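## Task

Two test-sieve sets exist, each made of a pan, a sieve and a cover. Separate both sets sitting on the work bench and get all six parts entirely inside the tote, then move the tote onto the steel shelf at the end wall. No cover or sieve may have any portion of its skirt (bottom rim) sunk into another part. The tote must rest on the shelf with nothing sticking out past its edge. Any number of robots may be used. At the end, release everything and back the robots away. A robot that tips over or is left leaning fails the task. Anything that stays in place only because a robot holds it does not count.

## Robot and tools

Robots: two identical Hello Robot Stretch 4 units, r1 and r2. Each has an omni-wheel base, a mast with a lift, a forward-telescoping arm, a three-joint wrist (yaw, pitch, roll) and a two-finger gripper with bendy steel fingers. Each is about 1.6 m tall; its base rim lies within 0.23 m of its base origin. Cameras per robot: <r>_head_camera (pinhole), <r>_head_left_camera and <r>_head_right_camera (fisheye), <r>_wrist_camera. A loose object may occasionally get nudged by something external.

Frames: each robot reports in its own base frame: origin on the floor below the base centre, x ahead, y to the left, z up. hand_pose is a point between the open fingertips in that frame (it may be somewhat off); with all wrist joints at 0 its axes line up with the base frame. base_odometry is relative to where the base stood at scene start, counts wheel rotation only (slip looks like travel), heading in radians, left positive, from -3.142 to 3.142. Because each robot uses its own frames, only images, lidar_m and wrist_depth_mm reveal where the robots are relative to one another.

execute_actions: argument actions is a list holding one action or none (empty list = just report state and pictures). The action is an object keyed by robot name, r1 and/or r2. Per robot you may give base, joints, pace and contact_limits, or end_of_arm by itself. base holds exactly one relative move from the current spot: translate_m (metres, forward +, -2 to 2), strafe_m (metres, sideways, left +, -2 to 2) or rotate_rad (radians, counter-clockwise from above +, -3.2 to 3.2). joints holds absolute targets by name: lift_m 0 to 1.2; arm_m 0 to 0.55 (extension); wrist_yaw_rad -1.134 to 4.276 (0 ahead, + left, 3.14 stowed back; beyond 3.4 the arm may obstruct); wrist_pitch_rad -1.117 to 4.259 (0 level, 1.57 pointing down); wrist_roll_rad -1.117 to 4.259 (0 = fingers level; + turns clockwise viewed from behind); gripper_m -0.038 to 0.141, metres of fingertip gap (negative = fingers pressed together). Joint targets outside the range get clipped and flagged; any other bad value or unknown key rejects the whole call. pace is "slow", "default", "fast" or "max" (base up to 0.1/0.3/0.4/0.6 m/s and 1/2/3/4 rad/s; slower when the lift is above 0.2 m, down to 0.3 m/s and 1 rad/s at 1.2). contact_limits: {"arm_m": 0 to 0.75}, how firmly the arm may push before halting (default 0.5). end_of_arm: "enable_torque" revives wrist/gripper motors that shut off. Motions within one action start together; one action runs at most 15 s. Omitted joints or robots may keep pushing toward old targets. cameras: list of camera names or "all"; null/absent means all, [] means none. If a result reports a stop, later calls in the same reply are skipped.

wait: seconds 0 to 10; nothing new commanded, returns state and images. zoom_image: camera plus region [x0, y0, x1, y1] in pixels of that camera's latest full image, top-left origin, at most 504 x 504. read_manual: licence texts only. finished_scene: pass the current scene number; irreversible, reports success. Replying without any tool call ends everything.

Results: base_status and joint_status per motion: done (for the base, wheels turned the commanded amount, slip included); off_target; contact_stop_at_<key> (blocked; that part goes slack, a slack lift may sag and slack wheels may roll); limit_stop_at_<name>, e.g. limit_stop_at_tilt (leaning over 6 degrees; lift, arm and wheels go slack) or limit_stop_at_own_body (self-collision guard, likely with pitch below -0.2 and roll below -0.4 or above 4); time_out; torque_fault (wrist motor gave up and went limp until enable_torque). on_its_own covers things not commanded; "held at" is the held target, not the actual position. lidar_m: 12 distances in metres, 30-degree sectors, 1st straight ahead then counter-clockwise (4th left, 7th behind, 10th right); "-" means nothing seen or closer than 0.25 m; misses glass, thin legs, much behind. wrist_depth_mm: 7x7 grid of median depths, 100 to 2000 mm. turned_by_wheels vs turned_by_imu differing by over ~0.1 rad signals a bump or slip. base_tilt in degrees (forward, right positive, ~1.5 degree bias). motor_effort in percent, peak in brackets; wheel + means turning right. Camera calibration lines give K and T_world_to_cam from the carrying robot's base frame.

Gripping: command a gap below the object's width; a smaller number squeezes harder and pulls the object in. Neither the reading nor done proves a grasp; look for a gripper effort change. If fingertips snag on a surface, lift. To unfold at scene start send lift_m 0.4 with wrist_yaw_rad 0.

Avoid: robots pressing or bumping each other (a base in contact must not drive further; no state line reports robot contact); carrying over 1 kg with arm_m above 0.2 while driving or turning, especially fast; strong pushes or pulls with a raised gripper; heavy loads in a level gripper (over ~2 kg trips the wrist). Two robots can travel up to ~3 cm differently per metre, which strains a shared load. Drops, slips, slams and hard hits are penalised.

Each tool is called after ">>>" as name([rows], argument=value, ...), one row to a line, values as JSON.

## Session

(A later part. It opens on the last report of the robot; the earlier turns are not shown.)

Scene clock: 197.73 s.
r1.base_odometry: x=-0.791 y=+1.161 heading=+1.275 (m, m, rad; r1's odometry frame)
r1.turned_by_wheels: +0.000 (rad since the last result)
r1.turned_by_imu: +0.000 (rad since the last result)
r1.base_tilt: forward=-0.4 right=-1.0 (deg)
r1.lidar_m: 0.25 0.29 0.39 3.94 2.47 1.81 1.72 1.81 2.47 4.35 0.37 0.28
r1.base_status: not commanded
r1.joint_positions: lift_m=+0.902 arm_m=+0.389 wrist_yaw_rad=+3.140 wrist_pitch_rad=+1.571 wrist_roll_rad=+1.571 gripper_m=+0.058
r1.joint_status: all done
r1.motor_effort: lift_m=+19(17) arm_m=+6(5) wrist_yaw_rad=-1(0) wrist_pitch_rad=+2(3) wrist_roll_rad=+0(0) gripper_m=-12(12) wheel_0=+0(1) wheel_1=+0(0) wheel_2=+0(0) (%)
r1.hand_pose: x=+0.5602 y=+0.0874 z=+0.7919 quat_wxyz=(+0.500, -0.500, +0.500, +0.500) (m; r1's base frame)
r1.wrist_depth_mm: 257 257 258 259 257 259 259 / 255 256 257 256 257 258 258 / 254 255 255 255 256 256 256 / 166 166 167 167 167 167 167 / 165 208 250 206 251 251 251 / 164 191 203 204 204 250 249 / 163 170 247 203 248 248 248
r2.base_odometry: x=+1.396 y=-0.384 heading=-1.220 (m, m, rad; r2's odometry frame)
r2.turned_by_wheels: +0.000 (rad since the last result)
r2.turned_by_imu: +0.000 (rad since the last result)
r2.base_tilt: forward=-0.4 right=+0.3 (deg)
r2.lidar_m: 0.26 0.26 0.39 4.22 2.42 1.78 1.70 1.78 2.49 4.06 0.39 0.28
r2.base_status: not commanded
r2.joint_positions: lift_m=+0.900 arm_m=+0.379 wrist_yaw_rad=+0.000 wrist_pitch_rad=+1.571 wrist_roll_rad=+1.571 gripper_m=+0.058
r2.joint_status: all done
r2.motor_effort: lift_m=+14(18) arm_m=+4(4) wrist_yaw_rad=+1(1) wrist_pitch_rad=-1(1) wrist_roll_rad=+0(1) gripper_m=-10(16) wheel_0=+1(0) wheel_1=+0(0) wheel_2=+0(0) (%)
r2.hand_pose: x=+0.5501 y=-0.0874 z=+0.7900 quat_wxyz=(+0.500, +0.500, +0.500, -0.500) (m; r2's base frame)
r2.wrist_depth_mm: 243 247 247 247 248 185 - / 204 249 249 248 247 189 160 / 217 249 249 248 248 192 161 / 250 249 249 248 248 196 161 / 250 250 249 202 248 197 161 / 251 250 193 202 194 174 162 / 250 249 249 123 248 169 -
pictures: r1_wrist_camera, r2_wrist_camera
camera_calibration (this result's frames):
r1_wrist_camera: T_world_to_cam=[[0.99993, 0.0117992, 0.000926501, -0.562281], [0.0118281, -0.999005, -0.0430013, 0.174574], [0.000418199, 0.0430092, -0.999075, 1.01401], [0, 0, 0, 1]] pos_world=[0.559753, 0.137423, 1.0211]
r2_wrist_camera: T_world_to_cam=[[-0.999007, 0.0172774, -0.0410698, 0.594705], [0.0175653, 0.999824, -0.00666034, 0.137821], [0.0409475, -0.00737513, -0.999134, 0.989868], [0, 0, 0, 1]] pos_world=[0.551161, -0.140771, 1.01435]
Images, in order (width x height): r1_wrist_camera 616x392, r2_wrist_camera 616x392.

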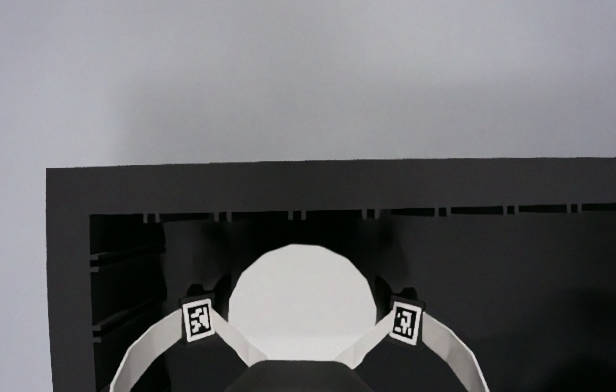

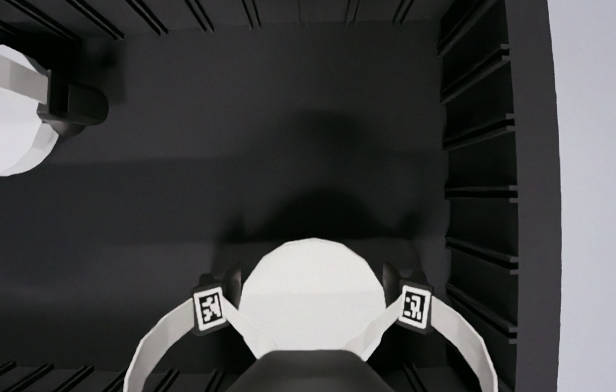

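>>> execute_actions([
  {"r1": {"joints": {"gripper_m": 0.088}, "pace": "slow"}, "r2": {"joints": {"gripper_m": 0.088}, "pace": "slow"}},
], cameras=[])

>>> execute_actions([
  {"r1": {"joints": {"lift_m": 1.01}}, "r2": {"joints": {"lift_m": 1.01}}},
], cameras=["r1_wrist_camera", "r2_wrist_camera"])

>>> execute_actions([
  {"r1": {"base": {"strafe_m": 0.44}, "joints": {"arm_m": 0.288, "gripper_m": 0.1}}, "r2": {"base": {"strafe_m": 0.46}, "joints": {"arm_m": 0.298, "gripper_m": 0.1}}},
], cameras=[])

>>> execute_actions([
  {"r1": {"joints": {"lift_m": 0.945}}, "r2": {"joints": {"lift_m": 0.945}}},
], cameras=["r1_wrist_camera", "r2_wrist_camera"])

Scene clock: 208.27 s.
r1.base_odometry: x=-0.791 y=+1.161 heading=+1.275 (m, m, rad; r1's odometry frame)
r1.turned_by_wheels: +0.000 (rad since the last result)
r1.turned_by_imu: -0.001 (rad since the last result)
r1.base_tilt: forward=-0.4 right=-1.0 (deg)
r1.lidar_m: 0.26 0.26 0.39 3.97 2.45 1.81 1.73 1.80 2.48 4.37 0.39 0.27
r1.base_status: not commanded
r1.joint_positions: lift_m=+0.902 arm_m=+0.389 wrist_yaw_rad=+3.140 wrist_pitch_rad=+1.571 wrist_roll_rad=+1.571 gripper_m=+0.088
r1.joint_status: all done
r1.motor_effort: lift_m=+19(18) arm_m=+5(5) wrist_yaw_rad=+0(0) wrist_pitch_rad=+2(2) wrist_roll_rad=+1(1) gripper_m=-3(12) wheel_0=+0(1) wheel_1=+0(0) wheel_2=+0(0) (%)
r1.hand_pose: x=+0.5602 y=+0.0874 z=+0.7919 quat_wxyz=(+0.500, -0.500, +0.500, +0.500) (m; r1's base frame)
r1.wrist_depth_mm: 257 257 258 258 258 259 259 / 256 256 257 257 257 258 258 / 255 255 255 256 256 257 257 / 166 167 166 167 167 167 167 / 165 208 250 229 251 251 252 / 165 191 213 228 213 250 250 / 163 174 247 146 248 249 249
r2.base_odometry: x=+1.396 y=-0.384 heading=-1.220 (m, m, rad; r2's odometry frame)
r2.turned_by_wheels: +0.000 (rad since the last result)
r2.turned_by_imu: -0.001 (rad since the last result)
r2.base_tilt: forward=-0.4 right=+0.3 (deg)
r2.lidar_m: 0.26 0.28 0.39 4.21 2.40 1.77 1.69 1.79 2.48 4.08 0.36 0.28
r2.base_status: not commanded
r2.joint_positions: lift_m=+0.900 arm_m=+0.379 wrist_yaw_rad=+0.000 wrist_pitch_rad=+1.571 wrist_roll_rad=+1.571 gripper_m=+0.088
r2.joint_status: all done
r2.motor_effort: lift_m=+14(14) arm_m=+4(4) wrist_yaw_rad=+1(1) wrist_pitch_rad=-2(2) wrist_roll_rad=+0(0) gripper_m=+0(7) wheel_0=+1(1) wheel_1=+0(0) wheel_2=+0(0) (%)
r2.hand_pose: x=+0.5501 y=-0.0874 z=+0.7900 quat_wxyz=(+0.500, +0.500, +0.500, -0.500) (m; r2's base frame)
r2.wrist_depth_mm: 244 247 247 247 246 185 - / 195 249 248 247 247 189 161 / 228 249 248 248 248 192 161 / 250 250 248 249 247 196 162 / 250 250 249 227 249 197 162 / 251 251 196 227 198 182 162 / 250 248 250 125 248 168 -
pictures: none
No camera images: the call's "cameras" was empty. Leave "cameras" out to get every camera's image.

Scene clock: 209.77 s.
r1.base_odometry: x=-0.791 y=+1.161 heading=+1.275 (m, m, rad; r1's odometry frame)
r1.turned_by_wheels: +0.000 (rad since the last result)
r1.turned_by_imu: +0.000 (rad since the last result)
r1.base_tilt: forward=-0.4 right=-1.0 (deg)
r1.lidar_m: 0.25 0.27 0.38 3.96 2.44 1.80 1.74 1.80 2.48 4.36 0.40 0.27
r1.base_status: not commanded
r1.joint_positions: lift_m=+1.010 arm_m=+0.389 wrist_yaw_rad=+3.140 wrist_pitch_rad=+1.571 wrist_roll_rad=+1.571 gripper_m=+0.088
r1.joint_status: all done
r1.motor_effort: lift_m=+23(25) arm_m=+5(5) wrist_yaw_rad=-1(0) wrist_pitch_rad=+2(2) wrist_roll_rad=+1(1) gripper_m=-2(3) wheel_0=+0(1) wheel_1=+0(0) wheel_2=+0(0) (%)
r1.hand_pose: x=+0.5602 y=+0.0874 z=+0.8995 quat_wxyz=(+0.500, -0.500, +0.500, +0.500) (m; r1's base frame)
r1.wrist_depth_mm: 364 366 366 366 368 368 368 / 364 364 364 364 366 366 368 / 362 362 362 364 364 364 364 / 359 359 272 274 273 296 294 / 357 355 357 336 357 357 359 / 355 353 213 353 213 355 357 / 353 310 345 146 353 336 355
r2.base_odometry: x=+1.396 y=-0.384 heading=-1.220 (m, m, rad; r2's odometry frame)
r2.turned_by_wheels: +0.000 (rad since the last result)
r2.turned_by_imu: +0.000 (rad since the last result)
r2.base_tilt: forward=-0.5 right=+0.3 (deg)
r2.lidar_m: 0.25 0.27 0.38 4.22 2.40 1.77 1.69 1.78 2.46 4.07 0.40 0.27
r2.base_status: not commanded
r2.joint_positions: lift_m=+1.010 arm_m=+0.379 wrist_yaw_rad=+0.000 wrist_pitch_rad=+1.571 wrist_roll_rad=+1.571 gripper_m=+0.088
r2.joint_status: all done
r2.motor_effort: lift_m=+21(21) arm_m=+4(5) wrist_yaw_rad=+2(1) wrist_pitch_rad=-1(1) wrist_roll_rad=-1(1) gripper_m=+0(0) wheel_0=+1(1) wheel_1=+0(0) wheel_2=+0(0) (%)
r2.hand_pose: x=+0.5501 y=-0.0874 z=+0.8994 quat_wxyz=(+0.500, +0.500, +0.500, -0.500) (m; r2's base frame)
r2.wrist_depth_mm: 273 273 272 271 270 359 357 / 201 322 357 355 342 357 359 / 362 338 357 357 357 357 359 / 359 359 357 357 357 357 359 / 364 357 357 336 357 357 359 / 362 359 195 338 198 362 357 / 278 273 276 124 273 317 357
pictures: r1_wrist_camera, r2_wrist_camera
camera_calibration (this result's frames):
r1_wrist_camera: T_world_to_cam=[[0.99993, 0.0117993, 0.000926382, -0.562384], [0.0118283, -0.999005, -0.0430013, 0.179201], [0.000418074, 0.0430092, -0.999075, 1.12152], [0, 0, 0, 1]] pos_world=[0.559756, 0.137423, 1.12871]
r2_wrist_camera: T_world_to_cam=[[-0.999007, 0.0172774, -0.0410699, 0.599201], [0.0175653, 0.999824, -0.00666034, 0.138549], [0.0409476, -0.00737513, -0.999134, 1.09917], [0, 0, 0, 1]] pos_world=[0.551164, -0.140771, 1.12375]
Images, in order (width x height): r1_wrist_camera 616x392, r2_wrist_camera 616x392.

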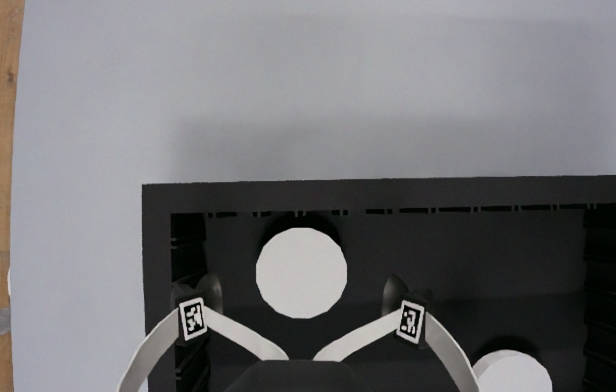

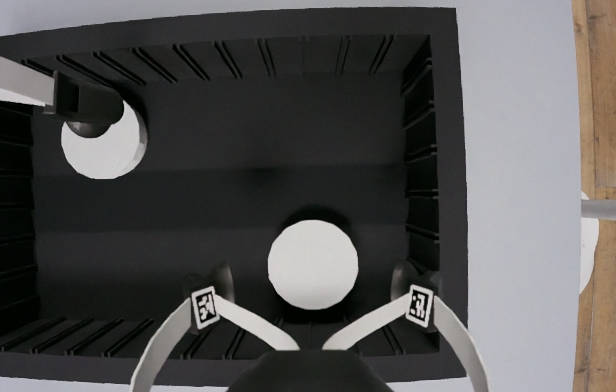

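Scene clock: 212.63 s.
r1.base_odometry: x=-1.212 y=+1.289 heading=+1.275 (m, m, rad; r1's odometry frame)
r1.turned_by_wheels: +0.000 (rad since the last result)
r1.turned_by_imu: +0.001 (rad since the last result)
r1.base_tilt: forward=-0.4 right=-1.0 (deg)
r1.lidar_m: 0.25 0.28 0.38 3.52 2.47 1.81 1.74 1.79 2.48 1.06 0.38 0.28
r1.base_status: done
r1.joint_positions: lift_m=+1.010 arm_m=+0.289 wrist_yaw_rad=+3.140 wrist_pitch_rad=+1.571 wrist_roll_rad=+1.571 gripper_m=+0.100
r1.joint_status: all done
r1.motor_effort: lift_m=+22(23) arm_m=-5(7) wrist_yaw_rad=-1(0) wrist_pitch_rad=+3(3) wrist_roll_rad=+1(0) gripper_m=-1(2) wheel_0=-1(10) wheel_1=+0(13) wheel_2=+0(1) (%)
r1.hand_pose: x=+0.4600 y=+0.0874 z=+0.8996 quat_wxyz=(+0.500, -0.500, +0.500, +0.500) (m; r1's base frame)
r1.wrist_depth_mm: 1118 366 366 366 368 368 368 / 1098 364 364 364 366 368 368 / 1098 362 364 364 364 364 366 / 1098 359 362 362 359 364 364 / 891 359 359 327 359 362 362 / 878 355 219 325 214 357 359 / 1078 353 355 147 355 355 357
r2.base_odometry: x=+1.828 y=-0.226 heading=-1.220 (m, m, rad; r2's odometry frame)
r2.turned_by_wheels: +0.000 (rad since the last result)
r2.turned_by_imu: -0.002 (rad since the last result)
r2.base_tilt: forward=-0.5 right=+0.4 (deg)
r2.lidar_m: 0.25 0.28 3.90 3.76 2.42 1.79 1.69 1.77 2.47 1.02 0.37 0.26
r2.base_status: done
r2.joint_positions: lift_m=+1.010 arm_m=+0.299 wrist_yaw_rad=+0.000 wrist_pitch_rad=+1.571 wrist_roll_rad=+1.571 gripper_m=+0.100
r2.joint_status: all done
r2.motor_effort: lift_m=+20(22) arm_m=-4(7) wrist_yaw_rad=+1(1) wrist_pitch_rad=+0(1) wrist_roll_rad=-1(0) gripper_m=-2(5) wheel_0=+0(7) wheel_1=-1(6) wheel_2=-1(1) (%)
r2.hand_pose: x=+0.4696 y=-0.0874 z=+0.8995 quat_wxyz=(+0.500, +0.500, +0.500, -0.500) (m; r2's base frame)
r2.wrist_depth_mm: 362 362 359 359 357 357 1118 / 362 362 362 359 357 359 1098 / 364 362 359 359 362 357 1118 / 364 364 362 362 359 359 904 / 362 364 362 329 362 362 917 / 362 362 199 329 213 364 1160 / 364 364 362 122 359 357 1118
pictures: none
No camera images: the call's "cameras" was empty. Leave "cameras" out to get every camera's image.

Scene clock: 213.83 s.
r1.base_odometry: x=-1.212 y=+1.289 heading=+1.275 (m, m, rad; r1's odometry frame)
r1.turned_by_wheels: +0.000 (rad since the last result)
r1.turned_by_imu: +0.000 (rad since the last result)
r1.base_tilt: forward=-0.4 right=-1.0 (deg)
r1.lidar_m: 0.26 0.29 0.38 3.51 2.45 1.79 1.74 1.79 2.48 1.04 0.39 0.28
r1.base_status: not commanded
r1.joint_positions: lift_m=+0.945 arm_m=+0.289 wrist_yaw_rad=+3.140 wrist_pitch_rad=+1.571 wrist_roll_rad=+1.571 gripper_m=+0.100
r1.joint_status: all done
r1.motor_effort: lift_m=+19(22) arm_m=-5(5) wrist_yaw_rad=+0(0) wrist_pitch_rad=+3(3) wrist_roll_rad=+0(0) gripper_m=+0(1) wheel_0=-1(1) wheel_1=+0(0) wheel_2=+0(0) (%)
r1.hand_pose: x=+0.4600 y=+0.0874 z=+0.8349 quat_wxyz=(+0.500, -0.500, +0.500, +0.500) (m; r1's base frame)
r1.wrist_depth_mm: 1042 301 301 303 303 303 301 / 1042 300 300 300 301 301 301 / 1042 298 298 298 298 300 300 / 854 296 297 297 297 298 300 / 831 296 296 262 297 297 296 / 715 293 219 262 214 294 296 / 661 291 293 147 293 293 293
r2.base_odometry: x=+1.828 y=-0.226 heading=-1.220 (m, m, rad; r2's odometry frame)
r2.turned_by_wheels: +0.000 (rad since the last result)
r2.turned_by_imu: +0.000 (rad since the last result)
r2.base_tilt: forward=-0.5 right=+0.3 (deg)
r2.lidar_m: 0.25 0.27 3.88 3.77 2.41 1.77 1.68 1.79 2.48 1.01 0.38 0.27
r2.base_status: not commanded
r2.joint_positions: lift_m=+0.945 arm_m=+0.299 wrist_yaw_rad=+0.000 wrist_pitch_rad=+1.571 wrist_roll_rad=+1.571 gripper_m=+0.100
r2.joint_status: all done
r2.motor_effort: lift_m=+14(17) arm_m=-4(4) wrist_yaw_rad=+2(2) wrist_pitch_rad=+1(2) wrist_roll_rad=+0(1) gripper_m=-1(0) wheel_0=+0(0) wheel_1=-1(0) wheel_2=-1(1) (%)
r2.hand_pose: x=+0.4696 y=-0.0874 z=+0.8350 quat_wxyz=(+0.500, +0.500, +0.500, -0.500) (m; r2's base frame)
r2.wrist_depth_mm: 297 296 296 296 294 294 1008 / 297 296 296 294 296 294 1060 / 297 297 297 294 294 293 1042 / 298 298 297 296 296 294 820 / 298 297 296 262 297 296 842 / 298 297 198 262 213 297 854 / 298 298 297 122 297 294 1060
pictures: r1_wrist_camera, r2_wrist_camera
camera_calibration (this result's frames):
r1_wrist_camera: T_world_to_cam=[[0.99993, 0.0118265, 0.000868332, -0.462146], [0.0118529, -0.999005, -0.043002, 0.177597], [0.000358904, 0.0430093, -0.999075, 1.05704], [0, 0, 0, 1]] pos_world=[0.459629, 0.137423, 1.0641]
r2_wrist_camera: T_world_to_cam=[[-0.99901, 0.0172897, -0.0409827, 0.516078], [0.0175771, 0.999823, -0.00666187, 0.13953], [0.0408603, -0.00737564, -0.999138, 1.03818], [0, 0, 0, 1]] pos_world=[0.470694, -0.140771, 1.05936]
Images, in order (width x height): r1_wrist_camera 616x392, r2_wrist_camera 616x392.

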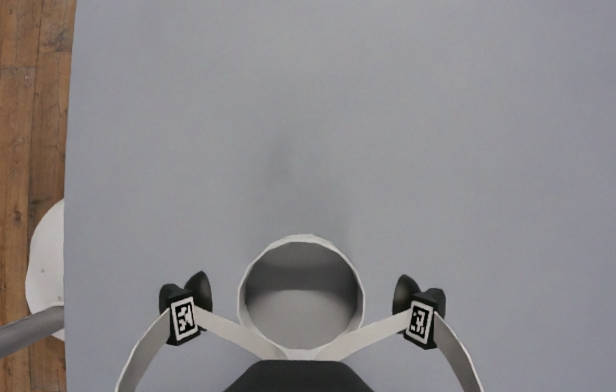

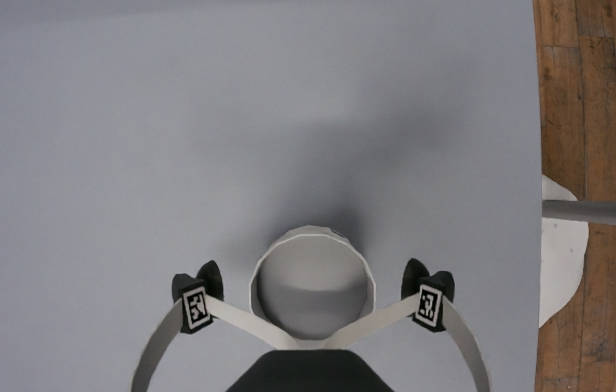

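>>> execute_actions([
  {"r1": {"joints": {"lift_m": 0.921, "gripper_m": 0.088}}, "r2": {"joints": {"lift_m": 0.919, "gripper_m": 0.088}}},
], cameras=[])

>>> execute_actions([
  {"r1": {"joints": {"gripper_m": 0.054}, "pace": "slow"}, "r2": {"joints": {"gripper_m": 0.054}, "pace": "slow"}},
], cameras=[])

>>> execute_actions([
  {"r1": {"joints": {"lift_m": 1.03}}, "r2": {"joints": {"lift_m": 1.03}}},
], cameras=["r1_wrist_camera", "r2_wrist_camera"])

Scene clock: 221.80 s.
r1.base_odometry: x=-1.212 y=+1.289 heading=+1.275 (m, m, rad; r1's odometry frame)
r1.turned_by_wheels: +0.000 (rad since the last result)
r1.turned_by_imu: -0.001 (rad since the last result)
r1.base_tilt: forward=-0.4 right=-1.0 (deg)
r1.lidar_m: 0.25 0.28 0.39 3.51 2.48 1.79 1.72 1.81 2.49 1.04 0.38 0.28
r1.base_status: not commanded
r1.joint_positions: lift_m=+0.921 arm_m=+0.289 wrist_yaw_rad=+3.140 wrist_pitch_rad=+1.571 wrist_roll_rad=+1.571 gripper_m=+0.088
r1.joint_status: all done
r1.motor_effort: lift_m=+19(18) arm_m=-5(5) wrist_yaw_rad=-1(0) wrist_pitch_rad=+3(3) wrist_roll_rad=+0(1) gripper_m=-2(2) wheel_0=+0(1) wheel_1=+0(0) wheel_2=+0(0) (%)
r1.hand_pose: x=+0.4600 y=+0.0874 z=+0.8109 quat_wxyz=(+0.500, -0.500, +0.500, +0.500) (m; r1's base frame)
r1.wrist_depth_mm: 278 277 278 278 278 278 279 / 276 277 276 277 277 277 277 / 274 274 274 273 274 276 276 / 273 273 273 273 273 274 274 / 272 271 272 238 272 272 273 / 271 270 213 237 212 271 272 / 268 268 268 146 270 271 270
r2.base_odometry: x=+1.828 y=-0.226 heading=-1.220 (m, m, rad; r2's odometry frame)
r2.turned_by_wheels: +0.000 (rad since the last result)
r2.turned_by_imu: -0.001 (rad since the last result)
r2.base_tilt: forward=-0.4 right=+0.3 (deg)
r2.lidar_m: 0.25 0.28 3.91 3.76 2.38 1.75 1.69 1.75 2.47 1.04 0.38 0.27
r2.base_status: not commanded
r2.joint_positions: lift_m=+0.919 arm_m=+0.299 wrist_yaw_rad=+0.000 wrist_pitch_rad=+1.571 wrist_roll_rad=+1.571 gripper_m=+0.088
r2.joint_status: all done
r2.motor_effort: lift_m=+13(10) arm_m=-5(4) wrist_yaw_rad=+1(0) wrist_pitch_rad=-1(1) wrist_roll_rad=+0(1) gripper_m=-2(5) wheel_0=+0(0) wheel_1=-1(0) wheel_2=-1(1) (%)
r2.hand_pose: x=+0.4696 y=-0.0874 z=+0.8090 quat_wxyz=(+0.500, +0.500, +0.500, -0.500) (m; r2's base frame)
r2.wrist_depth_mm: 271 270 268 270 270 268 640 / 272 271 268 270 268 267 647 / 272 271 270 271 270 268 268 / 272 270 271 270 268 268 268 / 272 273 271 236 271 271 268 / 272 271 195 236 197 270 268 / 272 273 272 125 270 270 647
pictures: none
No camera images: the call's "cameras" was empty. Leave "cameras" out to get every camera's image.

Scene clock: 223.47 s.
r1.base_odometry: x=-1.212 y=+1.289 heading=+1.275 (m, m, rad; r1's odometry frame)
r1.turned_by_wheels: +0.000 (rad since the last result)
r1.turned_by_imu: +0.000 (rad since the last result)
r1.base_tilt: forward=-0.4 right=-1.0 (deg)
r1.lidar_m: 0.26 0.27 0.38 3.52 2.48 1.82 1.74 1.79 2.50 1.04 0.39 0.27
r1.base_status: not commanded
r1.joint_positions: lift_m=+0.921 arm_m=+0.289 wrist_yaw_rad=+3.140 wrist_pitch_rad=+1.571 wrist_roll_rad=+1.571 gripper_m=+0.054
r1.joint_status: all done
r1.motor_effort: lift_m=+19(18) arm_m=-5(5) wrist_yaw_rad=-1(0) wrist_pitch_rad=+3(2) wrist_roll_rad=+2(1) gripper_m=-14(14) wheel_0=-1(1) wheel_1=+0(0) wheel_2=+0(0) (%)
r1.hand_pose: x=+0.4600 y=+0.0874 z=+0.8109 quat_wxyz=(+0.500, -0.500, +0.500, +0.500) (m; r1's base frame)
r1.wrist_depth_mm: 277 277 277 278 278 278 279 / 276 274 276 276 277 277 277 / 273 274 274 274 276 276 276 / 272 272 273 273 273 274 274 / 271 271 272 231 272 272 272 / 270 270 209 231 206 272 271 / 268 267 268 229 268 268 272
r2.base_odometry: x=+1.828 y=-0.226 heading=-1.220 (m, m, rad; r2's odometry frame)
r2.turned_by_wheels: +0.000 (rad since the last result)
r2.turned_by_imu: +0.000 (rad since the last result)
r2.base_tilt: forward=-0.4 right=+0.3 (deg)
r2.lidar_m: 0.26 0.28 3.91 3.77 2.39 1.76 1.69 1.79 2.48 1.04 0.38 0.27
r2.base_status: not commanded
r2.joint_positions: lift_m=+0.919 arm_m=+0.299 wrist_yaw_rad=+0.000 wrist_pitch_rad=+1.571 wrist_roll_rad=+1.571 gripper_m=+0.054
r2.joint_status: all done
r2.motor_effort: lift_m=+14(14) arm_m=-5(4) wrist_yaw_rad=+1(1) wrist_pitch_rad=+0(2) wrist_roll_rad=+0(1) gripper_m=-13(7) wheel_0=+0(0) wheel_1=+0(0) wheel_2=-1(1) (%)
r2.hand_pose: x=+0.4696 y=-0.0874 z=+0.8090 quat_wxyz=(+0.500, +0.500, +0.500, -0.500) (m; r2's base frame)
r2.wrist_depth_mm: 271 270 270 268 268 268 647 / 271 271 270 270 267 267 640 / 271 270 271 270 267 268 268 / 272 270 270 270 268 268 270 / 272 272 271 229 271 270 268 / 272 272 195 229 194 270 268 / 272 272 273 122 272 268 647
pictures: none
No camera images: the call's "cameras" was empty. Leave "cameras" out to get every camera's image.

Scene clock: 224.97 s.
r1.base_odometry: x=-1.212 y=+1.289 heading=+1.275 (m, m, rad; r1's odometry frame)
r1.turned_by_wheels: +0.000 (rad since the last result)
r1.turned_by_imu: +0.000 (rad since the last result)
r1.base_tilt: forward=-0.4 right=-1.0 (deg)
r1.lidar_m: 0.25 0.28 0.39 3.52 2.46 1.81 1.74 1.80 2.46 1.04 0.38 0.26
r1.base_status: not commanded
r1.joint_positions: lift_m=+1.030 arm_m=+0.289 wrist_yaw_rad=+3.140 wrist_pitch_rad=+1.571 wrist_roll_rad=+1.571 gripper_m=+0.054
r1.joint_status: all done
r1.motor_effort: lift_m=+24(27) arm_m=-5(5) wrist_yaw_rad=-1(1) wrist_pitch_rad=+1(2) wrist_roll_rad=+1(0) gripper_m=-14(14) wheel_0=-1(1) wheel_1=+0(0) wheel_2=+0(0) (%)
r1.hand_pose: x=+0.4600 y=+0.0874 z=+0.9195 quat_wxyz=(+0.500, -0.500, +0.500, +0.500) (m; r1's base frame)
r1.wrist_depth_mm: 1160 1138 387 387 387 389 389 / 1118 382 384 387 387 387 387 / 1118 382 382 384 384 384 384 / 1138 379 379 379 379 379 384 / 917 379 379 231 377 379 379 / 904 377 208 230 206 379 377 / 1098 373 375 229 375 375 375
r2.base_odometry: x=+1.828 y=-0.226 heading=-1.220 (m, m, rad; r2's odometry frame)
r2.turned_by_wheels: +0.000 (rad since the last result)
r2.turned_by_imu: +0.000 (rad since the last result)
r2.base_tilt: forward=-0.4 right=+0.3 (deg)
r2.lidar_m: 0.25 0.29 3.91 3.76 2.41 1.75 1.70 1.78 2.49 1.05 0.40 0.29
r2.base_status: not commanded
r2.joint_positions: lift_m=+1.030 arm_m=+0.299 wrist_yaw_rad=+0.000 wrist_pitch_rad=+1.571 wrist_roll_rad=+1.571 gripper_m=+0.054
r2.joint_status: all done
r2.motor_effort: lift_m=+21(25) arm_m=-4(5) wrist_yaw_rad=+1(0) wrist_pitch_rad=+0(1) wrist_roll_rad=+0(0) gripper_m=-12(12) wheel_0=+0(0) wheel_1=+0(1) wheel_2=-1(1) (%)
r2.hand_pose: x=+0.4696 y=-0.0874 z=+0.9194 quat_wxyz=(+0.500, +0.500, +0.500, -0.500) (m; r2's base frame)
r2.wrist_depth_mm: 387 382 379 377 379 379 1138 / 379 379 382 379 379 379 1138 / 382 382 382 379 379 379 1118 / 379 382 379 382 377 379 931 / 384 379 379 229 382 379 917 / 384 382 195 230 193 379 1138 / 384 384 382 122 379 377 1138
pictures: r1_wrist_camera, r2_wrist_camera
camera_calibration (this result's frames):
r1_wrist_camera: T_world_to_cam=[[0.99993, 0.0118267, 0.000816243, -0.462152], [0.0118509, -0.999005, -0.0430027, 0.181234], [0.000306848, 0.0430094, -0.999075, 1.14153], [0, 0, 0, 1]] pos_world=[0.459621, 0.137423, 1.14864]
r2_wrist_camera: T_world_to_cam=[[-0.99901, 0.0172898, -0.0409828, 0.51953], [0.0175772, 0.999823, -0.00666187, 0.140092], [0.0408604, -0.00737564, -0.999138, 1.12246], [0, 0, 0, 1]] pos_world=[0.470689, -0.140771, 1.14371]
Images, in order (width x height): r1_wrist_camera 616x392, r2_wrist_camera 616x392.

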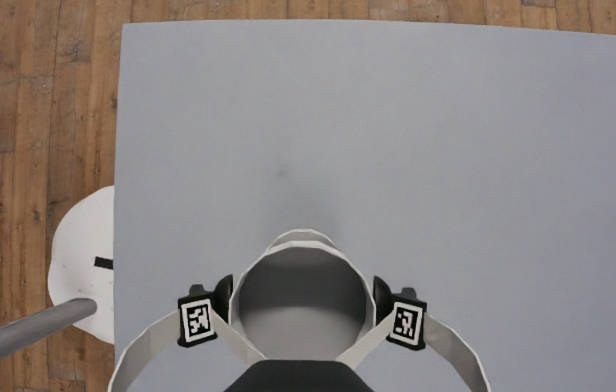

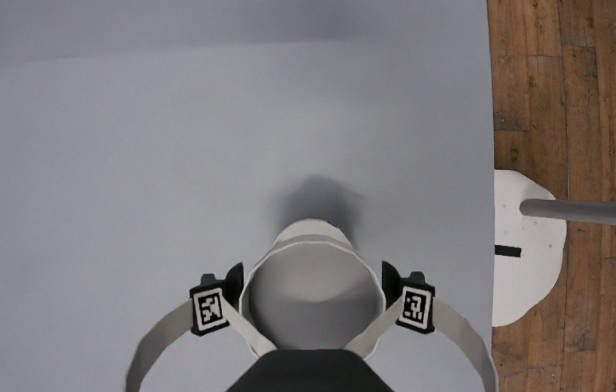

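>>> execute_actions([
  {"r1": {"base": {"strafe_m": -0.552}, "joints": {"arm_m": 0.36}}, "r2": {"base": {"strafe_m": -0.572}, "joints": {"arm_m": 0.35}}},
], cameras=[])

>>> execute_actions([
  {"r1": {"joints": {"arm_m": 0.39, "lift_m": 1.01}}, "r2": {"joints": {"arm_m": 0.38, "lift_m": 1.01}}},
], cameras=["r1_wrist_camera", "r2_wrist_camera"])

Scene clock: 244.70 s.
r1.base_odometry: x=-0.684 y=+1.128 heading=+1.275 (m, m, rad; r1's odometry frame)
r1.turned_by_wheels: +0.000 (rad since the last result)
r1.turned_by_imu: -0.002 (rad since the last result)
r1.base_tilt: forward=-0.4 right=-1.0 (deg)
r1.lidar_m: 0.25 0.28 0.38 4.08 2.43 1.80 1.73 1.82 2.47 4.25 0.38 0.27
r1.base_status: done
r1.joint_positions: lift_m=+1.030 arm_m=+0.359 wrist_yaw_rad=+3.140 wrist_pitch_rad=+1.571 wrist_roll_rad=+1.571 gripper_m=+0.054
r1.joint_status: all done
r1.motor_effort: lift_m=+22(24) arm_m=+5(5) wrist_yaw_rad=-1(2) wrist_pitch_rad=+1(3) wrist_roll_rad=+0(0) gripper_m=-14(15) wheel_0=+0(12) wheel_1=-2(9) wheel_2=+0(6) (%)
r1.hand_pose: x=+0.5302 y=+0.0874 z=+0.9196 quat_wxyz=(+0.500, -0.500, +0.500, +0.500) (m; r1's base frame)
r1.wrist_depth_mm: 1118 387 387 387 387 389 387 / 384 384 297 336 342 340 338 / 379 382 342 362 379 382 382 / 379 379 338 377 379 379 379 / 377 377 293 231 377 377 355 / 377 375 208 229 206 375 357 / 373 370 287 229 290 289 294
r2.base_odometry: x=+1.291 y=-0.422 heading=-1.220 (m, m, rad; r2's odometry frame)
r2.turned_by_wheels: +0.000 (rad since the last result)
r2.turned_by_imu: -0.001 (rad since the last result)
r2.base_tilt: forward=-0.4 right=+0.3 (deg)
r2.lidar_m: 0.25 0.27 0.38 4.33 2.42 1.77 1.69 1.76 2.49 3.95 0.39 0.28
r2.base_status: done
r2.joint_positions: lift_m=+1.030 arm_m=+0.349 wrist_yaw_rad=+0.000 wrist_pitch_rad=+1.571 wrist_roll_rad=+1.571 gripper_m=+0.054
r2.joint_status: all done
r2.motor_effort: lift_m=+21(22) arm_m=+4(5) wrist_yaw_rad=+2(1) wrist_pitch_rad=-2(2) wrist_roll_rad=+1(0) gripper_m=-11(14) wheel_0=-2(8) wheel_1=+1(6) wheel_2=+0(2) (%)
r2.hand_pose: x=+0.5201 y=-0.0874 z=+0.9195 quat_wxyz=(+0.500, +0.500, +0.500, -0.500) (m; r2's base frame)
r2.wrist_depth_mm: 382 379 382 379 377 379 1118 / 379 384 379 382 379 377 1118 / 384 382 379 379 379 377 1138 / 294 296 345 379 315 377 931 / 359 377 379 229 319 379 917 / 379 379 195 229 194 379 1025 / 379 382 382 122 300 379 1160
pictures: none
No camera images: the call's "cameras" was empty. Leave "cameras" out to get every camera's image.

Scene clock: 245.53 s.
r1.base_odometry: x=-0.684 y=+1.128 heading=+1.275 (m, m, rad; r1's odometry frame)
r1.turned_by_wheels: +0.000 (rad since the last result)
r1.turned_by_imu: +0.000 (rad since the last result)
r1.base_tilt: forward=-0.3 right=-1.0 (deg)
r1.lidar_m: 0.25 0.27 0.39 4.08 2.45 1.81 1.73 1.80 2.48 4.24 0.38 0.28
r1.base_status: not commanded
r1.joint_positions: lift_m=+1.010 arm_m=+0.389 wrist_yaw_rad=+3.140 wrist_pitch_rad=+1.571 wrist_roll_rad=+1.571 gripper_m=+0.054
r1.joint_status: all done
r1.motor_effort: lift_m=+19(21) arm_m=+6(6) wrist_yaw_rad=-2(1) wrist_pitch_rad=+3(1) wrist_roll_rad=+1(1) gripper_m=-15(13) wheel_0=+0(0) wheel_1=-2(2) wheel_2=+0(0) (%)
r1.hand_pose: x=+0.5601 y=+0.0874 z=+0.8999 quat_wxyz=(+0.500, -0.500, +0.500, +0.500) (m; r1's base frame)
r1.wrist_depth_mm: 364 368 322 277 277 322 279 / 364 364 315 342 343 330 285 / 364 364 359 338 362 362 221 / 359 359 357 357 362 359 359 / 359 357 355 230 357 355 359 / 355 357 208 229 206 353 355 / 351 268 277 229 276 270 287
r2.base_odometry: x=+1.291 y=-0.422 heading=-1.220 (m, m, rad; r2's odometry frame)
r2.turned_by_wheels: +0.000 (rad since the last result)
r2.turned_by_imu: +0.000 (rad since the last result)
r2.base_tilt: forward=-0.4 right=+0.3 (deg)
r2.lidar_m: 0.25 0.27 0.38 4.33 2.36 1.77 1.68 1.79 2.49 3.96 0.38 0.28
r2.base_status: not commanded
r2.joint_positions: lift_m=+1.010 arm_m=+0.379 wrist_yaw_rad=+0.000 wrist_pitch_rad=+1.571 wrist_roll_rad=+1.571 gripper_m=+0.054
r2.joint_status: all done
r2.motor_effort: lift_m=+14(22) arm_m=+4(7) wrist_yaw_rad=+1(1) wrist_pitch_rad=+0(1) wrist_roll_rad=+0(0) gripper_m=-14(16) wheel_0=-2(2) wheel_1=+1(1) wheel_2=+0(0) (%)
r2.hand_pose: x=+0.5501 y=-0.0874 z=+0.9000 quat_wxyz=(+0.500, +0.500, +0.500, -0.500) (m; r2's base frame)
r2.wrist_depth_mm: 362 362 359 357 359 359 357 / 362 359 362 359 359 359 355 / 364 362 362 359 359 357 357 / 274 274 307 357 298 359 357 / 362 338 359 229 355 359 357 / 359 362 195 229 195 359 357 / 364 362 362 123 329 272 359
pictures: r1_wrist_camera, r2_wrist_camera
camera_calibration (this result's frames):
r1_wrist_camera: T_world_to_cam=[[0.99993, 0.0118288, 0.000901946, -0.562323], [0.0118566, -0.999005, -0.0430016, 0.179201], [0.000392393, 0.0430093, -0.999075, 1.12189], [0, 0, 0, 1]] pos_world=[0.559719, 0.137423, 1.12906]
r2_wrist_camera: T_world_to_cam=[[-0.999008, 0.0173009, -0.0410427, 0.599164], [0.0175887, 0.999823, -0.00666082, 0.138542], [0.0409203, -0.0073761, -0.999135, 1.09977], [0, 0, 0, 1]] pos_world=[0.55113, -0.140771, 1.12434]
Images, in order (width x height): r1_wrist_camera 616x392, r2_wrist_camera 616x392.

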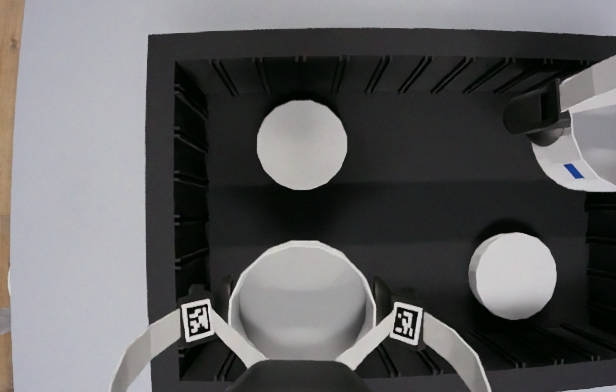

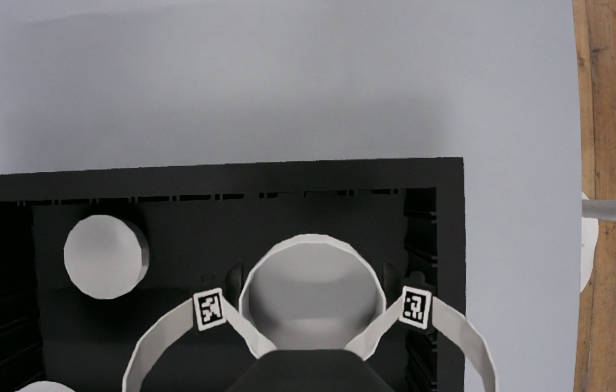

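>>> execute_actions(actions=[])

Scene clock: 267.53 s.
r1.base_odometry: x=-0.684 y=+1.128 heading=+1.275 (m, m, rad; r1's odometry frame)
r1.turned_by_wheels: +0.000 (rad since the last result)
r1.turned_by_imu: -0.001 (rad since the last result)
r1.base_tilt: forward=-0.3 right=-1.0 (deg)
r1.lidar_m: 0.26 0.27 0.37 4.09 2.45 1.81 1.74 1.82 2.47 4.24 0.38 0.29
r1.base_status: not commanded
r1.joint_positions: lift_m=+1.010 arm_m=+0.389 wrist_yaw_rad=+3.140 wrist_pitch_rad=+1.571 wrist_roll_rad=+1.571 gripper_m=+0.054
r1.joint_status: all done
r1.motor_effort: lift_m=+18(21) arm_m=+6(6) wrist_yaw_rad=+1(1) wrist_pitch_rad=+1(1) wrist_roll_rad=+0(1) gripper_m=-12(13) wheel_0=+0(0) wheel_1=-2(2) wheel_2=+0(0) (%)
r1.hand_pose: x=+0.5601 y=+0.0874 z=+0.8999 quat_wxyz=(+0.500, -0.500, +0.500, +0.500) (m; r1's base frame)
r1.wrist_depth_mm: 364 364 322 278 278 324 278 / 364 362 315 340 343 330 285 / 362 362 359 338 362 362 222 / 357 359 357 357 359 359 359 / 357 357 357 231 355 355 357 / 355 355 208 230 206 355 355 / 353 267 277 229 274 271 290
r2.base_odometry: x=+1.291 y=-0.422 heading=-1.220 (m, m, rad; r2's odometry frame)
r2.turned_by_wheels: +0.000 (rad since the last result)
r2.turned_by_imu: -0.001 (rad since the last result)
r2.base_tilt: forward=-0.4 right=+0.4 (deg)
r2.lidar_m: 0.25 0.27 0.37 4.34 2.39 1.77 1.70 1.76 2.47 3.95 0.36 0.27
r2.base_status: not commanded
r2.joint_positions: lift_m=+1.010 arm_m=+0.379 wrist_yaw_rad=+0.000 wrist_pitch_rad=+1.571 wrist_roll_rad=+1.571 gripper_m=+0.054
r2.joint_status: all done
r2.motor_effort: lift_m=+14(22) arm_m=+4(7) wrist_yaw_rad=+2(1) wrist_pitch_rad=-1(1) wrist_roll_rad=+0(0) gripper_m=-10(16) wheel_0=-2(2) wheel_1=+1(1) wheel_2=+0(0) (%)
r2.hand_pose: x=+0.5501 y=-0.0874 z=+0.9000 quat_wxyz=(+0.500, +0.500, +0.500, -0.500) (m; r2's base frame)
r2.wrist_depth_mm: 362 362 362 359 359 357 357 / 364 362 362 359 357 357 357 / 362 362 362 359 359 357 359 / 273 273 307 359 300 359 359 / 359 342 359 229 355 359 357 / 362 359 195 229 195 359 362 / 359 362 362 122 330 272 359
pictures: r1_head_camera, r1_head_left_camera, r1_head_right_camera, r1_wrist_camera, r2_head_camera, r2_head_left_camera, r2_head_right_camera, r2_wrist_camera
camera_calibration (this result's frames):
r1_wrist_camera: T_world_to_cam=[[0.99993, 0.0118287, 0.000901946, -0.562324], [0.0118565, -0.999005, -0.0430016, 0.179201], [0.000392398, 0.0430093, -0.999075, 1.12189], [0, 0, 0, 1]] pos_world=[0.559719, 0.137423, 1.12906]
r2_wrist_camera: T_world_to_cam=[[-0.999008, 0.0173009, -0.0410429, 0.599165], [0.0175886, 0.999823, -0.00666082, 0.138542], [0.0409204, -0.00737609, -0.999135, 1.09977], [0, 0, 0, 1]] pos_world=[0.55113, -0.140771, 1.12434]
Images, in order (width x height): r1_head_camera 420x560, r1_head_left_camera 420x672, r1_head_right_camera 420x672, r1_wrist_camera 616x392, r2_head_camera 420x560, r2_head_left_camera 420x672, r2_head_right_camera 420x672, r2_wrist_camera 616x392.

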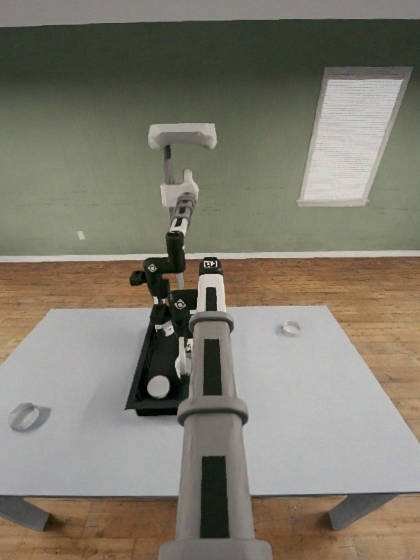

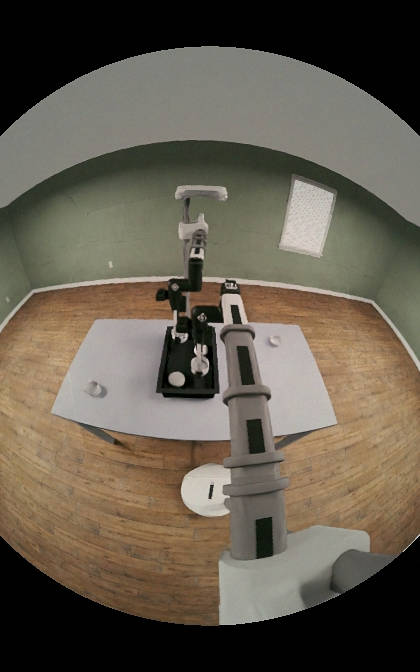

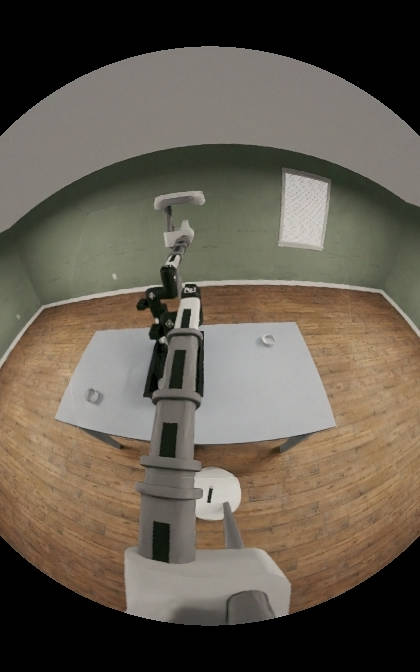

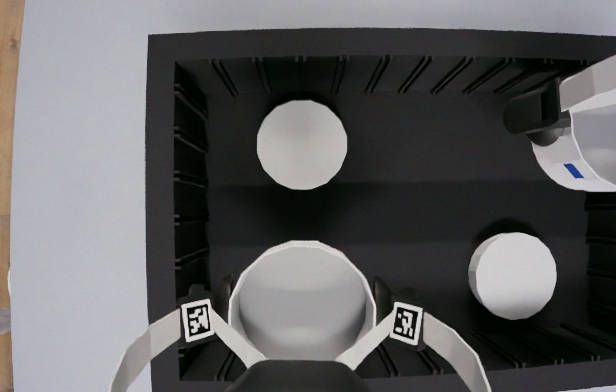

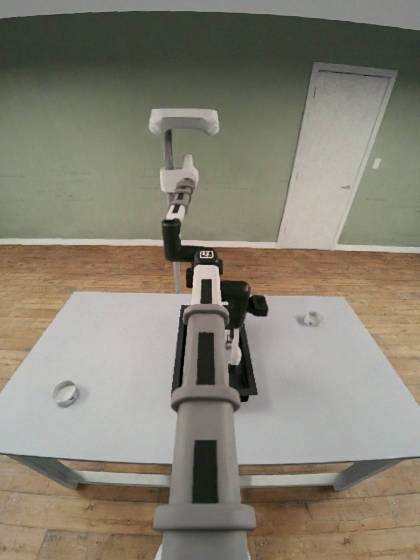

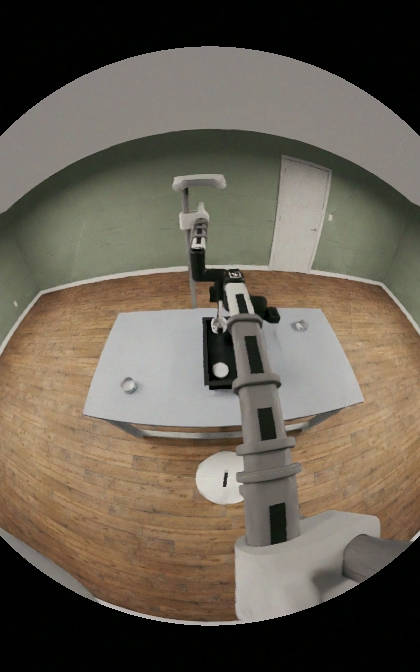

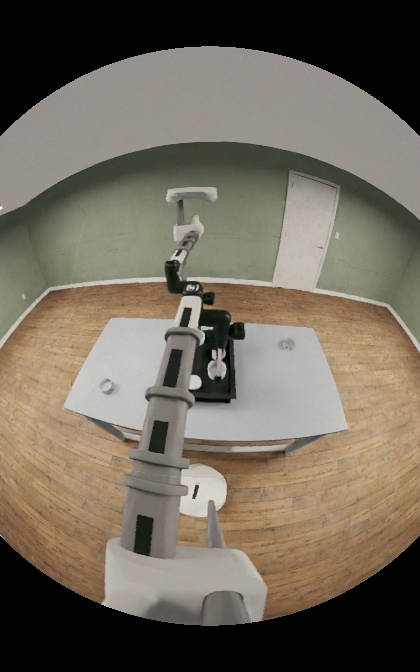

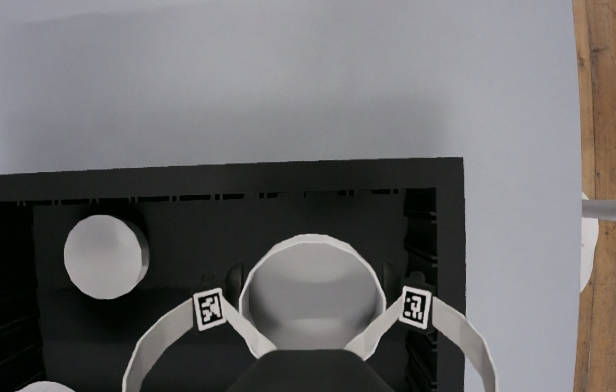

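>>> execute_actions([
  {"r1": {"joints": {"lift_m": 0.906}}, "r2": {"joints": {"lift_m": 0.904}}},
], cameras=["r1_wrist_camera", "r2_wrist_camera"])

Scene clock: 271.93 s.
r1.base_odometry: x=-0.684 y=+1.128 heading=+1.275 (m, m, rad; r1's odometry frame)
r1.turned_by_wheels: +0.000 (rad since the last result)
r1.turned_by_imu: -0.001 (rad since the last result)
r1.base_tilt: forward=-0.4 right=-1.0 (deg)
r1.lidar_m: 0.26 0.27 0.38 4.08 2.46 1.82 1.75 1.82 2.50 4.25 0.38 0.28
r1.base_status: not commanded
r1.joint_positions: lift_m=+0.906 arm_m=+0.389 wrist_yaw_rad=+3.140 wrist_pitch_rad=+1.571 wrist_roll_rad=+1.571 gripper_m=+0.054
r1.joint_status: all done
r1.motor_effort: lift_m=+19(19) arm_m=+5(5) wrist_yaw_rad=+0(0) wrist_pitch_rad=+2(2) wrist_roll_rad=+0(0) gripper_m=-14(15) wheel_0=+0(0) wheel_1=-2(2) wheel_2=+0(0) (%)
r1.hand_pose: x=+0.5601 y=+0.0874 z=+0.7959 quat_wxyz=(+0.500, -0.500, +0.500, +0.500) (m; r1's base frame)
r1.wrist_depth_mm: 260 200 233 237 237 236 236 / 260 205 258 236 258 259 259 / 171 206 256 234 257 257 223 / 169 205 255 256 257 256 256 / 169 202 254 230 255 255 255 / 253 185 208 229 206 253 232 / 253 168 251 229 252 252 252
r2.base_odometry: x=+1.291 y=-0.422 heading=-1.220 (m, m, rad; r2's odometry frame)
r2.turned_by_wheels: +0.000 (rad since the last result)
r2.turned_by_imu: -0.001 (rad since the last result)
r2.base_tilt: forward=-0.5 right=+0.3 (deg)
r2.lidar_m: 0.26 0.28 0.38 4.35 2.41 1.77 1.68 1.76 2.47 3.96 0.37 0.28
r2.base_status: not commanded
r2.joint_positions: lift_m=+0.904 arm_m=+0.379 wrist_yaw_rad=+0.000 wrist_pitch_rad=+1.571 wrist_roll_rad=+1.571 gripper_m=+0.054
r2.joint_status: all done
r2.motor_effort: lift_m=+15(15) arm_m=+4(4) wrist_yaw_rad=+1(1) wrist_pitch_rad=-1(0) wrist_roll_rad=+0(0) gripper_m=-9(14) wheel_0=-2(2) wheel_1=+1(1) wheel_2=+0(0) (%)
r2.hand_pose: x=+0.5501 y=-0.0874 z=+0.7940 quat_wxyz=(+0.500, +0.500, +0.500, -0.500) (m; r2's base frame)
r2.wrist_depth_mm: 255 255 254 254 253 252 253 / 255 256 254 254 255 253 251 / 256 255 255 254 165 165 252 / 168 168 206 251 251 167 165 / 232 253 253 229 251 194 165 / 232 255 195 229 194 179 166 / 253 255 254 122 252 166 165
pictures: r1_wrist_camera, r2_wrist_camera
camera_calibration (this result's frames):
r1_wrist_camera: T_world_to_cam=[[0.99993, 0.0118288, 0.000902066, -0.562233], [0.0118566, -0.999005, -0.0430016, 0.174729], [0.000392512, 0.0430093, -0.999075, 1.01799], [0, 0, 0, 1]] pos_world=[0.559722, 0.137423, 1.02507]
r2_wrist_camera: T_world_to_cam=[[-0.999008, 0.017301, -0.0410427, 0.594817], [0.0175887, 0.999823, -0.00666082, 0.137835], [0.0409203, -0.0073761, -0.999135, 0.993861], [0, 0, 0, 1]] pos_world=[0.551133, -0.140771, 1.01833]
Images, in order (width x height): r1_wrist_camera 616x392, r2_wrist_camera 616x392.

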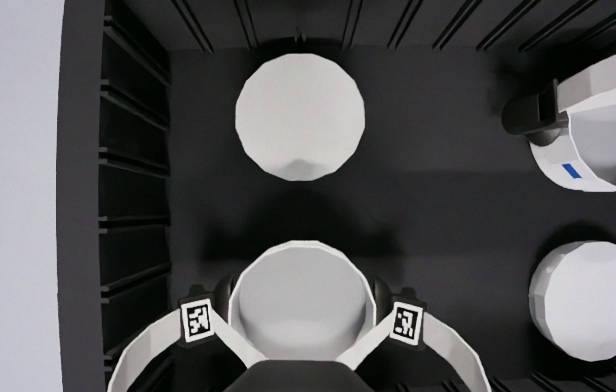

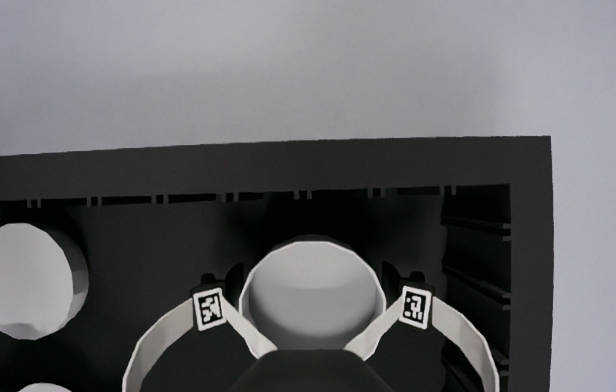

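>>> execute_actions([
  {"r1": {"joints": {"gripper_m": 0.09}, "pace": "slow"}, "r2": {"joints": {"gripper_m": 0.09}, "pace": "slow"}},
], cameras=["r1_wrist_camera", "r2_wrist_camera"])

>>> execute_actions([
  {"r1": {"joints": {"lift_m": 1.01}}, "r2": {"joints": {"lift_m": 1.01}}},
], cameras=["r1_wrist_camera", "r2_wrist_camera"])

Scene clock: 278.33 s.
r1.base_odometry: x=-0.684 y=+1.128 heading=+1.275 (m, m, rad; r1's odometry frame)
r1.turned_by_wheels: +0.000 (rad since the last result)
r1.turned_by_imu: -0.001 (rad since the last result)
r1.base_tilt: forward=-0.4 right=-1.0 (deg)
r1.lidar_m: 0.26 0.27 0.40 4.09 2.45 1.81 1.74 1.82 2.48 4.25 0.39 0.26
r1.base_status: not commanded
r1.joint_positions: lift_m=+0.906 arm_m=+0.389 wrist_yaw_rad=+3.140 wrist_pitch_rad=+1.571 wrist_roll_rad=+1.571 gripper_m=+0.090
r1.joint_status: all done
r1.motor_effort: lift_m=+19(19) arm_m=+5(5) wrist_yaw_rad=-1(1) wrist_pitch_rad=+2(2) wrist_roll_rad=+1(0) gripper_m=-2(16) wheel_0=+0(0) wheel_1=-2(2) wheel_2=+0(0) (%)
r1.hand_pose: x=+0.5601 y=+0.0874 z=+0.7959 quat_wxyz=(+0.500, -0.500, +0.500, +0.500) (m; r1's base frame)
r1.wrist_depth_mm: 260 200 233 236 237 236 236 / 259 205 258 236 258 259 259 / 258 206 257 236 257 257 222 / 170 205 256 255 257 257 257 / 169 203 254 236 255 256 256 / 254 186 212 236 211 254 232 / 253 169 251 146 252 252 252
r2.base_odometry: x=+1.291 y=-0.422 heading=-1.220 (m, m, rad; r2's odometry frame)
r2.turned_by_wheels: +0.000 (rad since the last result)
r2.turned_by_imu: -0.001 (rad since the last result)
r2.base_tilt: forward=-0.5 right=+0.3 (deg)
r2.lidar_m: 0.25 0.26 0.38 4.34 2.42 1.77 1.70 1.76 2.45 3.94 0.40 0.27
r2.base_status: not commanded
r2.joint_positions: lift_m=+0.904 arm_m=+0.379 wrist_yaw_rad=+0.000 wrist_pitch_rad=+1.571 wrist_roll_rad=+1.571 gripper_m=+0.090
r2.joint_status: all done
r2.motor_effort: lift_m=+14(14) arm_m=+4(4) wrist_yaw_rad=+1(2) wrist_pitch_rad=-1(2) wrist_roll_rad=+1(0) gripper_m=-2(9) wheel_0=-2(2) wheel_1=+1(1) wheel_2=+0(0) (%)
r2.hand_pose: x=+0.5501 y=-0.0874 z=+0.7940 quat_wxyz=(+0.500, +0.500, +0.500, -0.500) (m; r2's base frame)
r2.wrist_depth_mm: 255 255 254 254 253 253 252 / 256 255 254 254 255 253 253 / 256 256 255 254 166 166 253 / 167 167 206 252 251 167 166 / 233 253 253 235 252 195 165 / 232 254 198 236 198 179 165 / 254 254 253 124 251 166 166
pictures: r1_wrist_camera, r2_wrist_camera
camera_calibration (this result's frames):
r1_wrist_camera: T_world_to_cam=[[0.99993, 0.0118287, 0.000902066, -0.562234], [0.0118565, -0.999005, -0.0430016, 0.174729], [0.000392517, 0.0430093, -0.999075, 1.01799], [0, 0, 0, 1]] pos_world=[0.559723, 0.137423, 1.02507]
r2_wrist_camera: T_world_to_cam=[[-0.999008, 0.017301, -0.0410427, 0.594818], [0.0175888, 0.999823, -0.00666082, 0.137835], [0.0409203, -0.0073761, -0.999135, 0.99386], [0, 0, 0, 1]] pos_world=[0.551134, -0.140771, 1.01833]
Images, in order (width x height): r1_wrist_camera 616x392, r2_wrist_camera 616x392.

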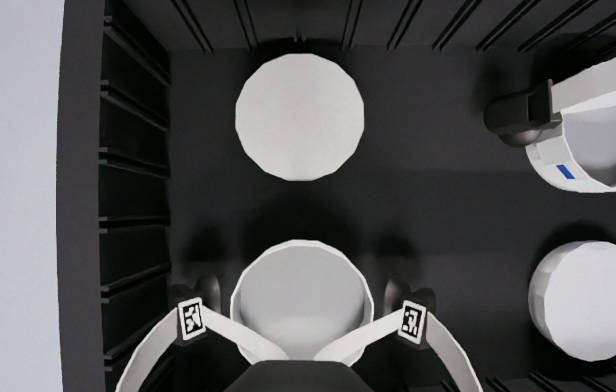

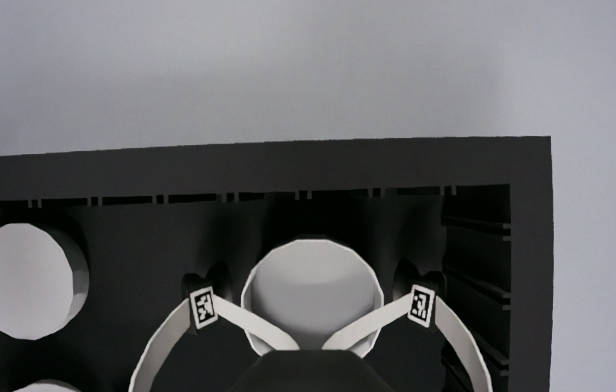

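Scene clock: 279.80 s.
r1.base_odometry: x=-0.684 y=+1.128 heading=+1.275 (m, m, rad; r1's odometry frame)
r1.turned_by_wheels: +0.000 (rad since the last result)
r1.turned_by_imu: +0.000 (rad since the last result)
r1.base_tilt: forward=-0.4 right=-1.0 (deg)
r1.lidar_m: 0.25 0.28 0.39 4.08 2.43 1.79 1.73 1.81 2.49 4.24 0.38 0.29
r1.base_status: not commanded
r1.joint_positions: lift_m=+1.010 arm_m=+0.389 wrist_yaw_rad=+3.140 wrist_pitch_rad=+1.571 wrist_roll_rad=+1.571 gripper_m=+0.090
r1.joint_status: all done
r1.motor_effort: lift_m=+23(25) arm_m=+5(5) wrist_yaw_rad=-1(1) wrist_pitch_rad=+2(2) wrist_roll_rad=+0(0) gripper_m=-3(3) wheel_0=+0(0) wheel_1=-2(2) wheel_2=+0(0) (%)
r1.hand_pose: x=+0.5601 y=+0.0874 z=+0.8995 quat_wxyz=(+0.500, -0.500, +0.500, +0.500) (m; r1's base frame)
r1.wrist_depth_mm: 364 366 320 278 278 322 278 / 366 362 315 340 343 312 283 / 362 362 359 340 359 345 336 / 359 359 357 357 359 357 362 / 357 357 355 342 359 355 357 / 357 355 213 338 213 353 355 / 355 310 279 146 291 278 287
r2.base_odometry: x=+1.291 y=-0.422 heading=-1.220 (m, m, rad; r2's odometry frame)
r2.turned_by_wheels: +0.000 (rad since the last result)
r2.turned_by_imu: +0.000 (rad since the last result)
r2.base_tilt: forward=-0.5 right=+0.4 (deg)
r2.lidar_m: 0.26 0.27 0.39 4.35 2.40 1.76 1.70 1.77 2.49 3.92 0.38 0.29
r2.base_status: not commanded
r2.joint_positions: lift_m=+1.010 arm_m=+0.379 wrist_yaw_rad=+0.000 wrist_pitch_rad=+1.571 wrist_roll_rad=+1.571 gripper_m=+0.090
r2.joint_status: all done
r2.motor_effort: lift_m=+21(23) arm_m=+4(4) wrist_yaw_rad=+2(1) wrist_pitch_rad=-1(1) wrist_roll_rad=+1(0) gripper_m=-1(7) wheel_0=-1(2) wheel_1=+1(1) wheel_2=+0(0) (%)
r2.hand_pose: x=+0.5501 y=-0.0874 z=+0.8994 quat_wxyz=(+0.500, +0.500, +0.500, -0.500) (m; r2's base frame)
r2.wrist_depth_mm: 362 362 357 364 357 357 359 / 362 359 357 359 357 357 357 / 362 362 362 357 359 359 359 / 273 272 307 359 297 357 355 / 362 336 362 338 355 359 357 / 357 362 199 340 197 357 359 / 364 343 359 125 357 315 359
pictures: r1_wrist_camera, r2_wrist_camera
camera_calibration (this result's frames):
r1_wrist_camera: T_world_to_cam=[[0.99993, 0.0118288, 0.000901946, -0.56233], [0.0118566, -0.999005, -0.0430016, 0.179185], [0.000392393, 0.0430093, -0.999075, 1.12152], [0, 0, 0, 1]] pos_world=[0.559726, 0.137423, 1.12869]
r2_wrist_camera: T_world_to_cam=[[-0.999008, 0.0173008, -0.0410427, 0.599147], [0.0175885, 0.999823, -0.00666082, 0.138538], [0.0409203, -0.00737609, -0.999135, 1.09919], [0, 0, 0, 1]] pos_world=[0.551137, -0.140771, 1.12375]
Images, in order (width x height): r1_wrist_camera 616x392, r2_wrist_camera 616x392.

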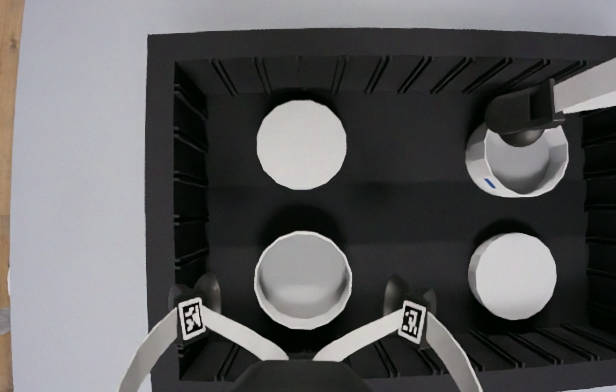

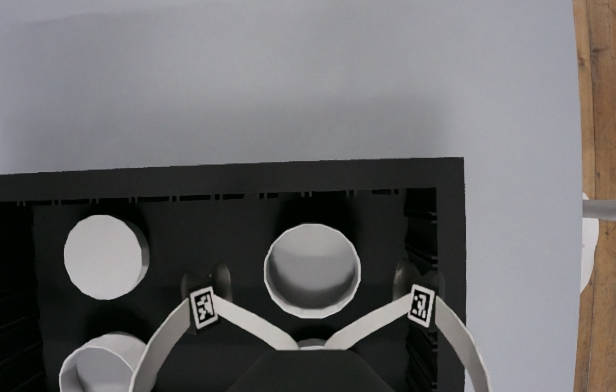

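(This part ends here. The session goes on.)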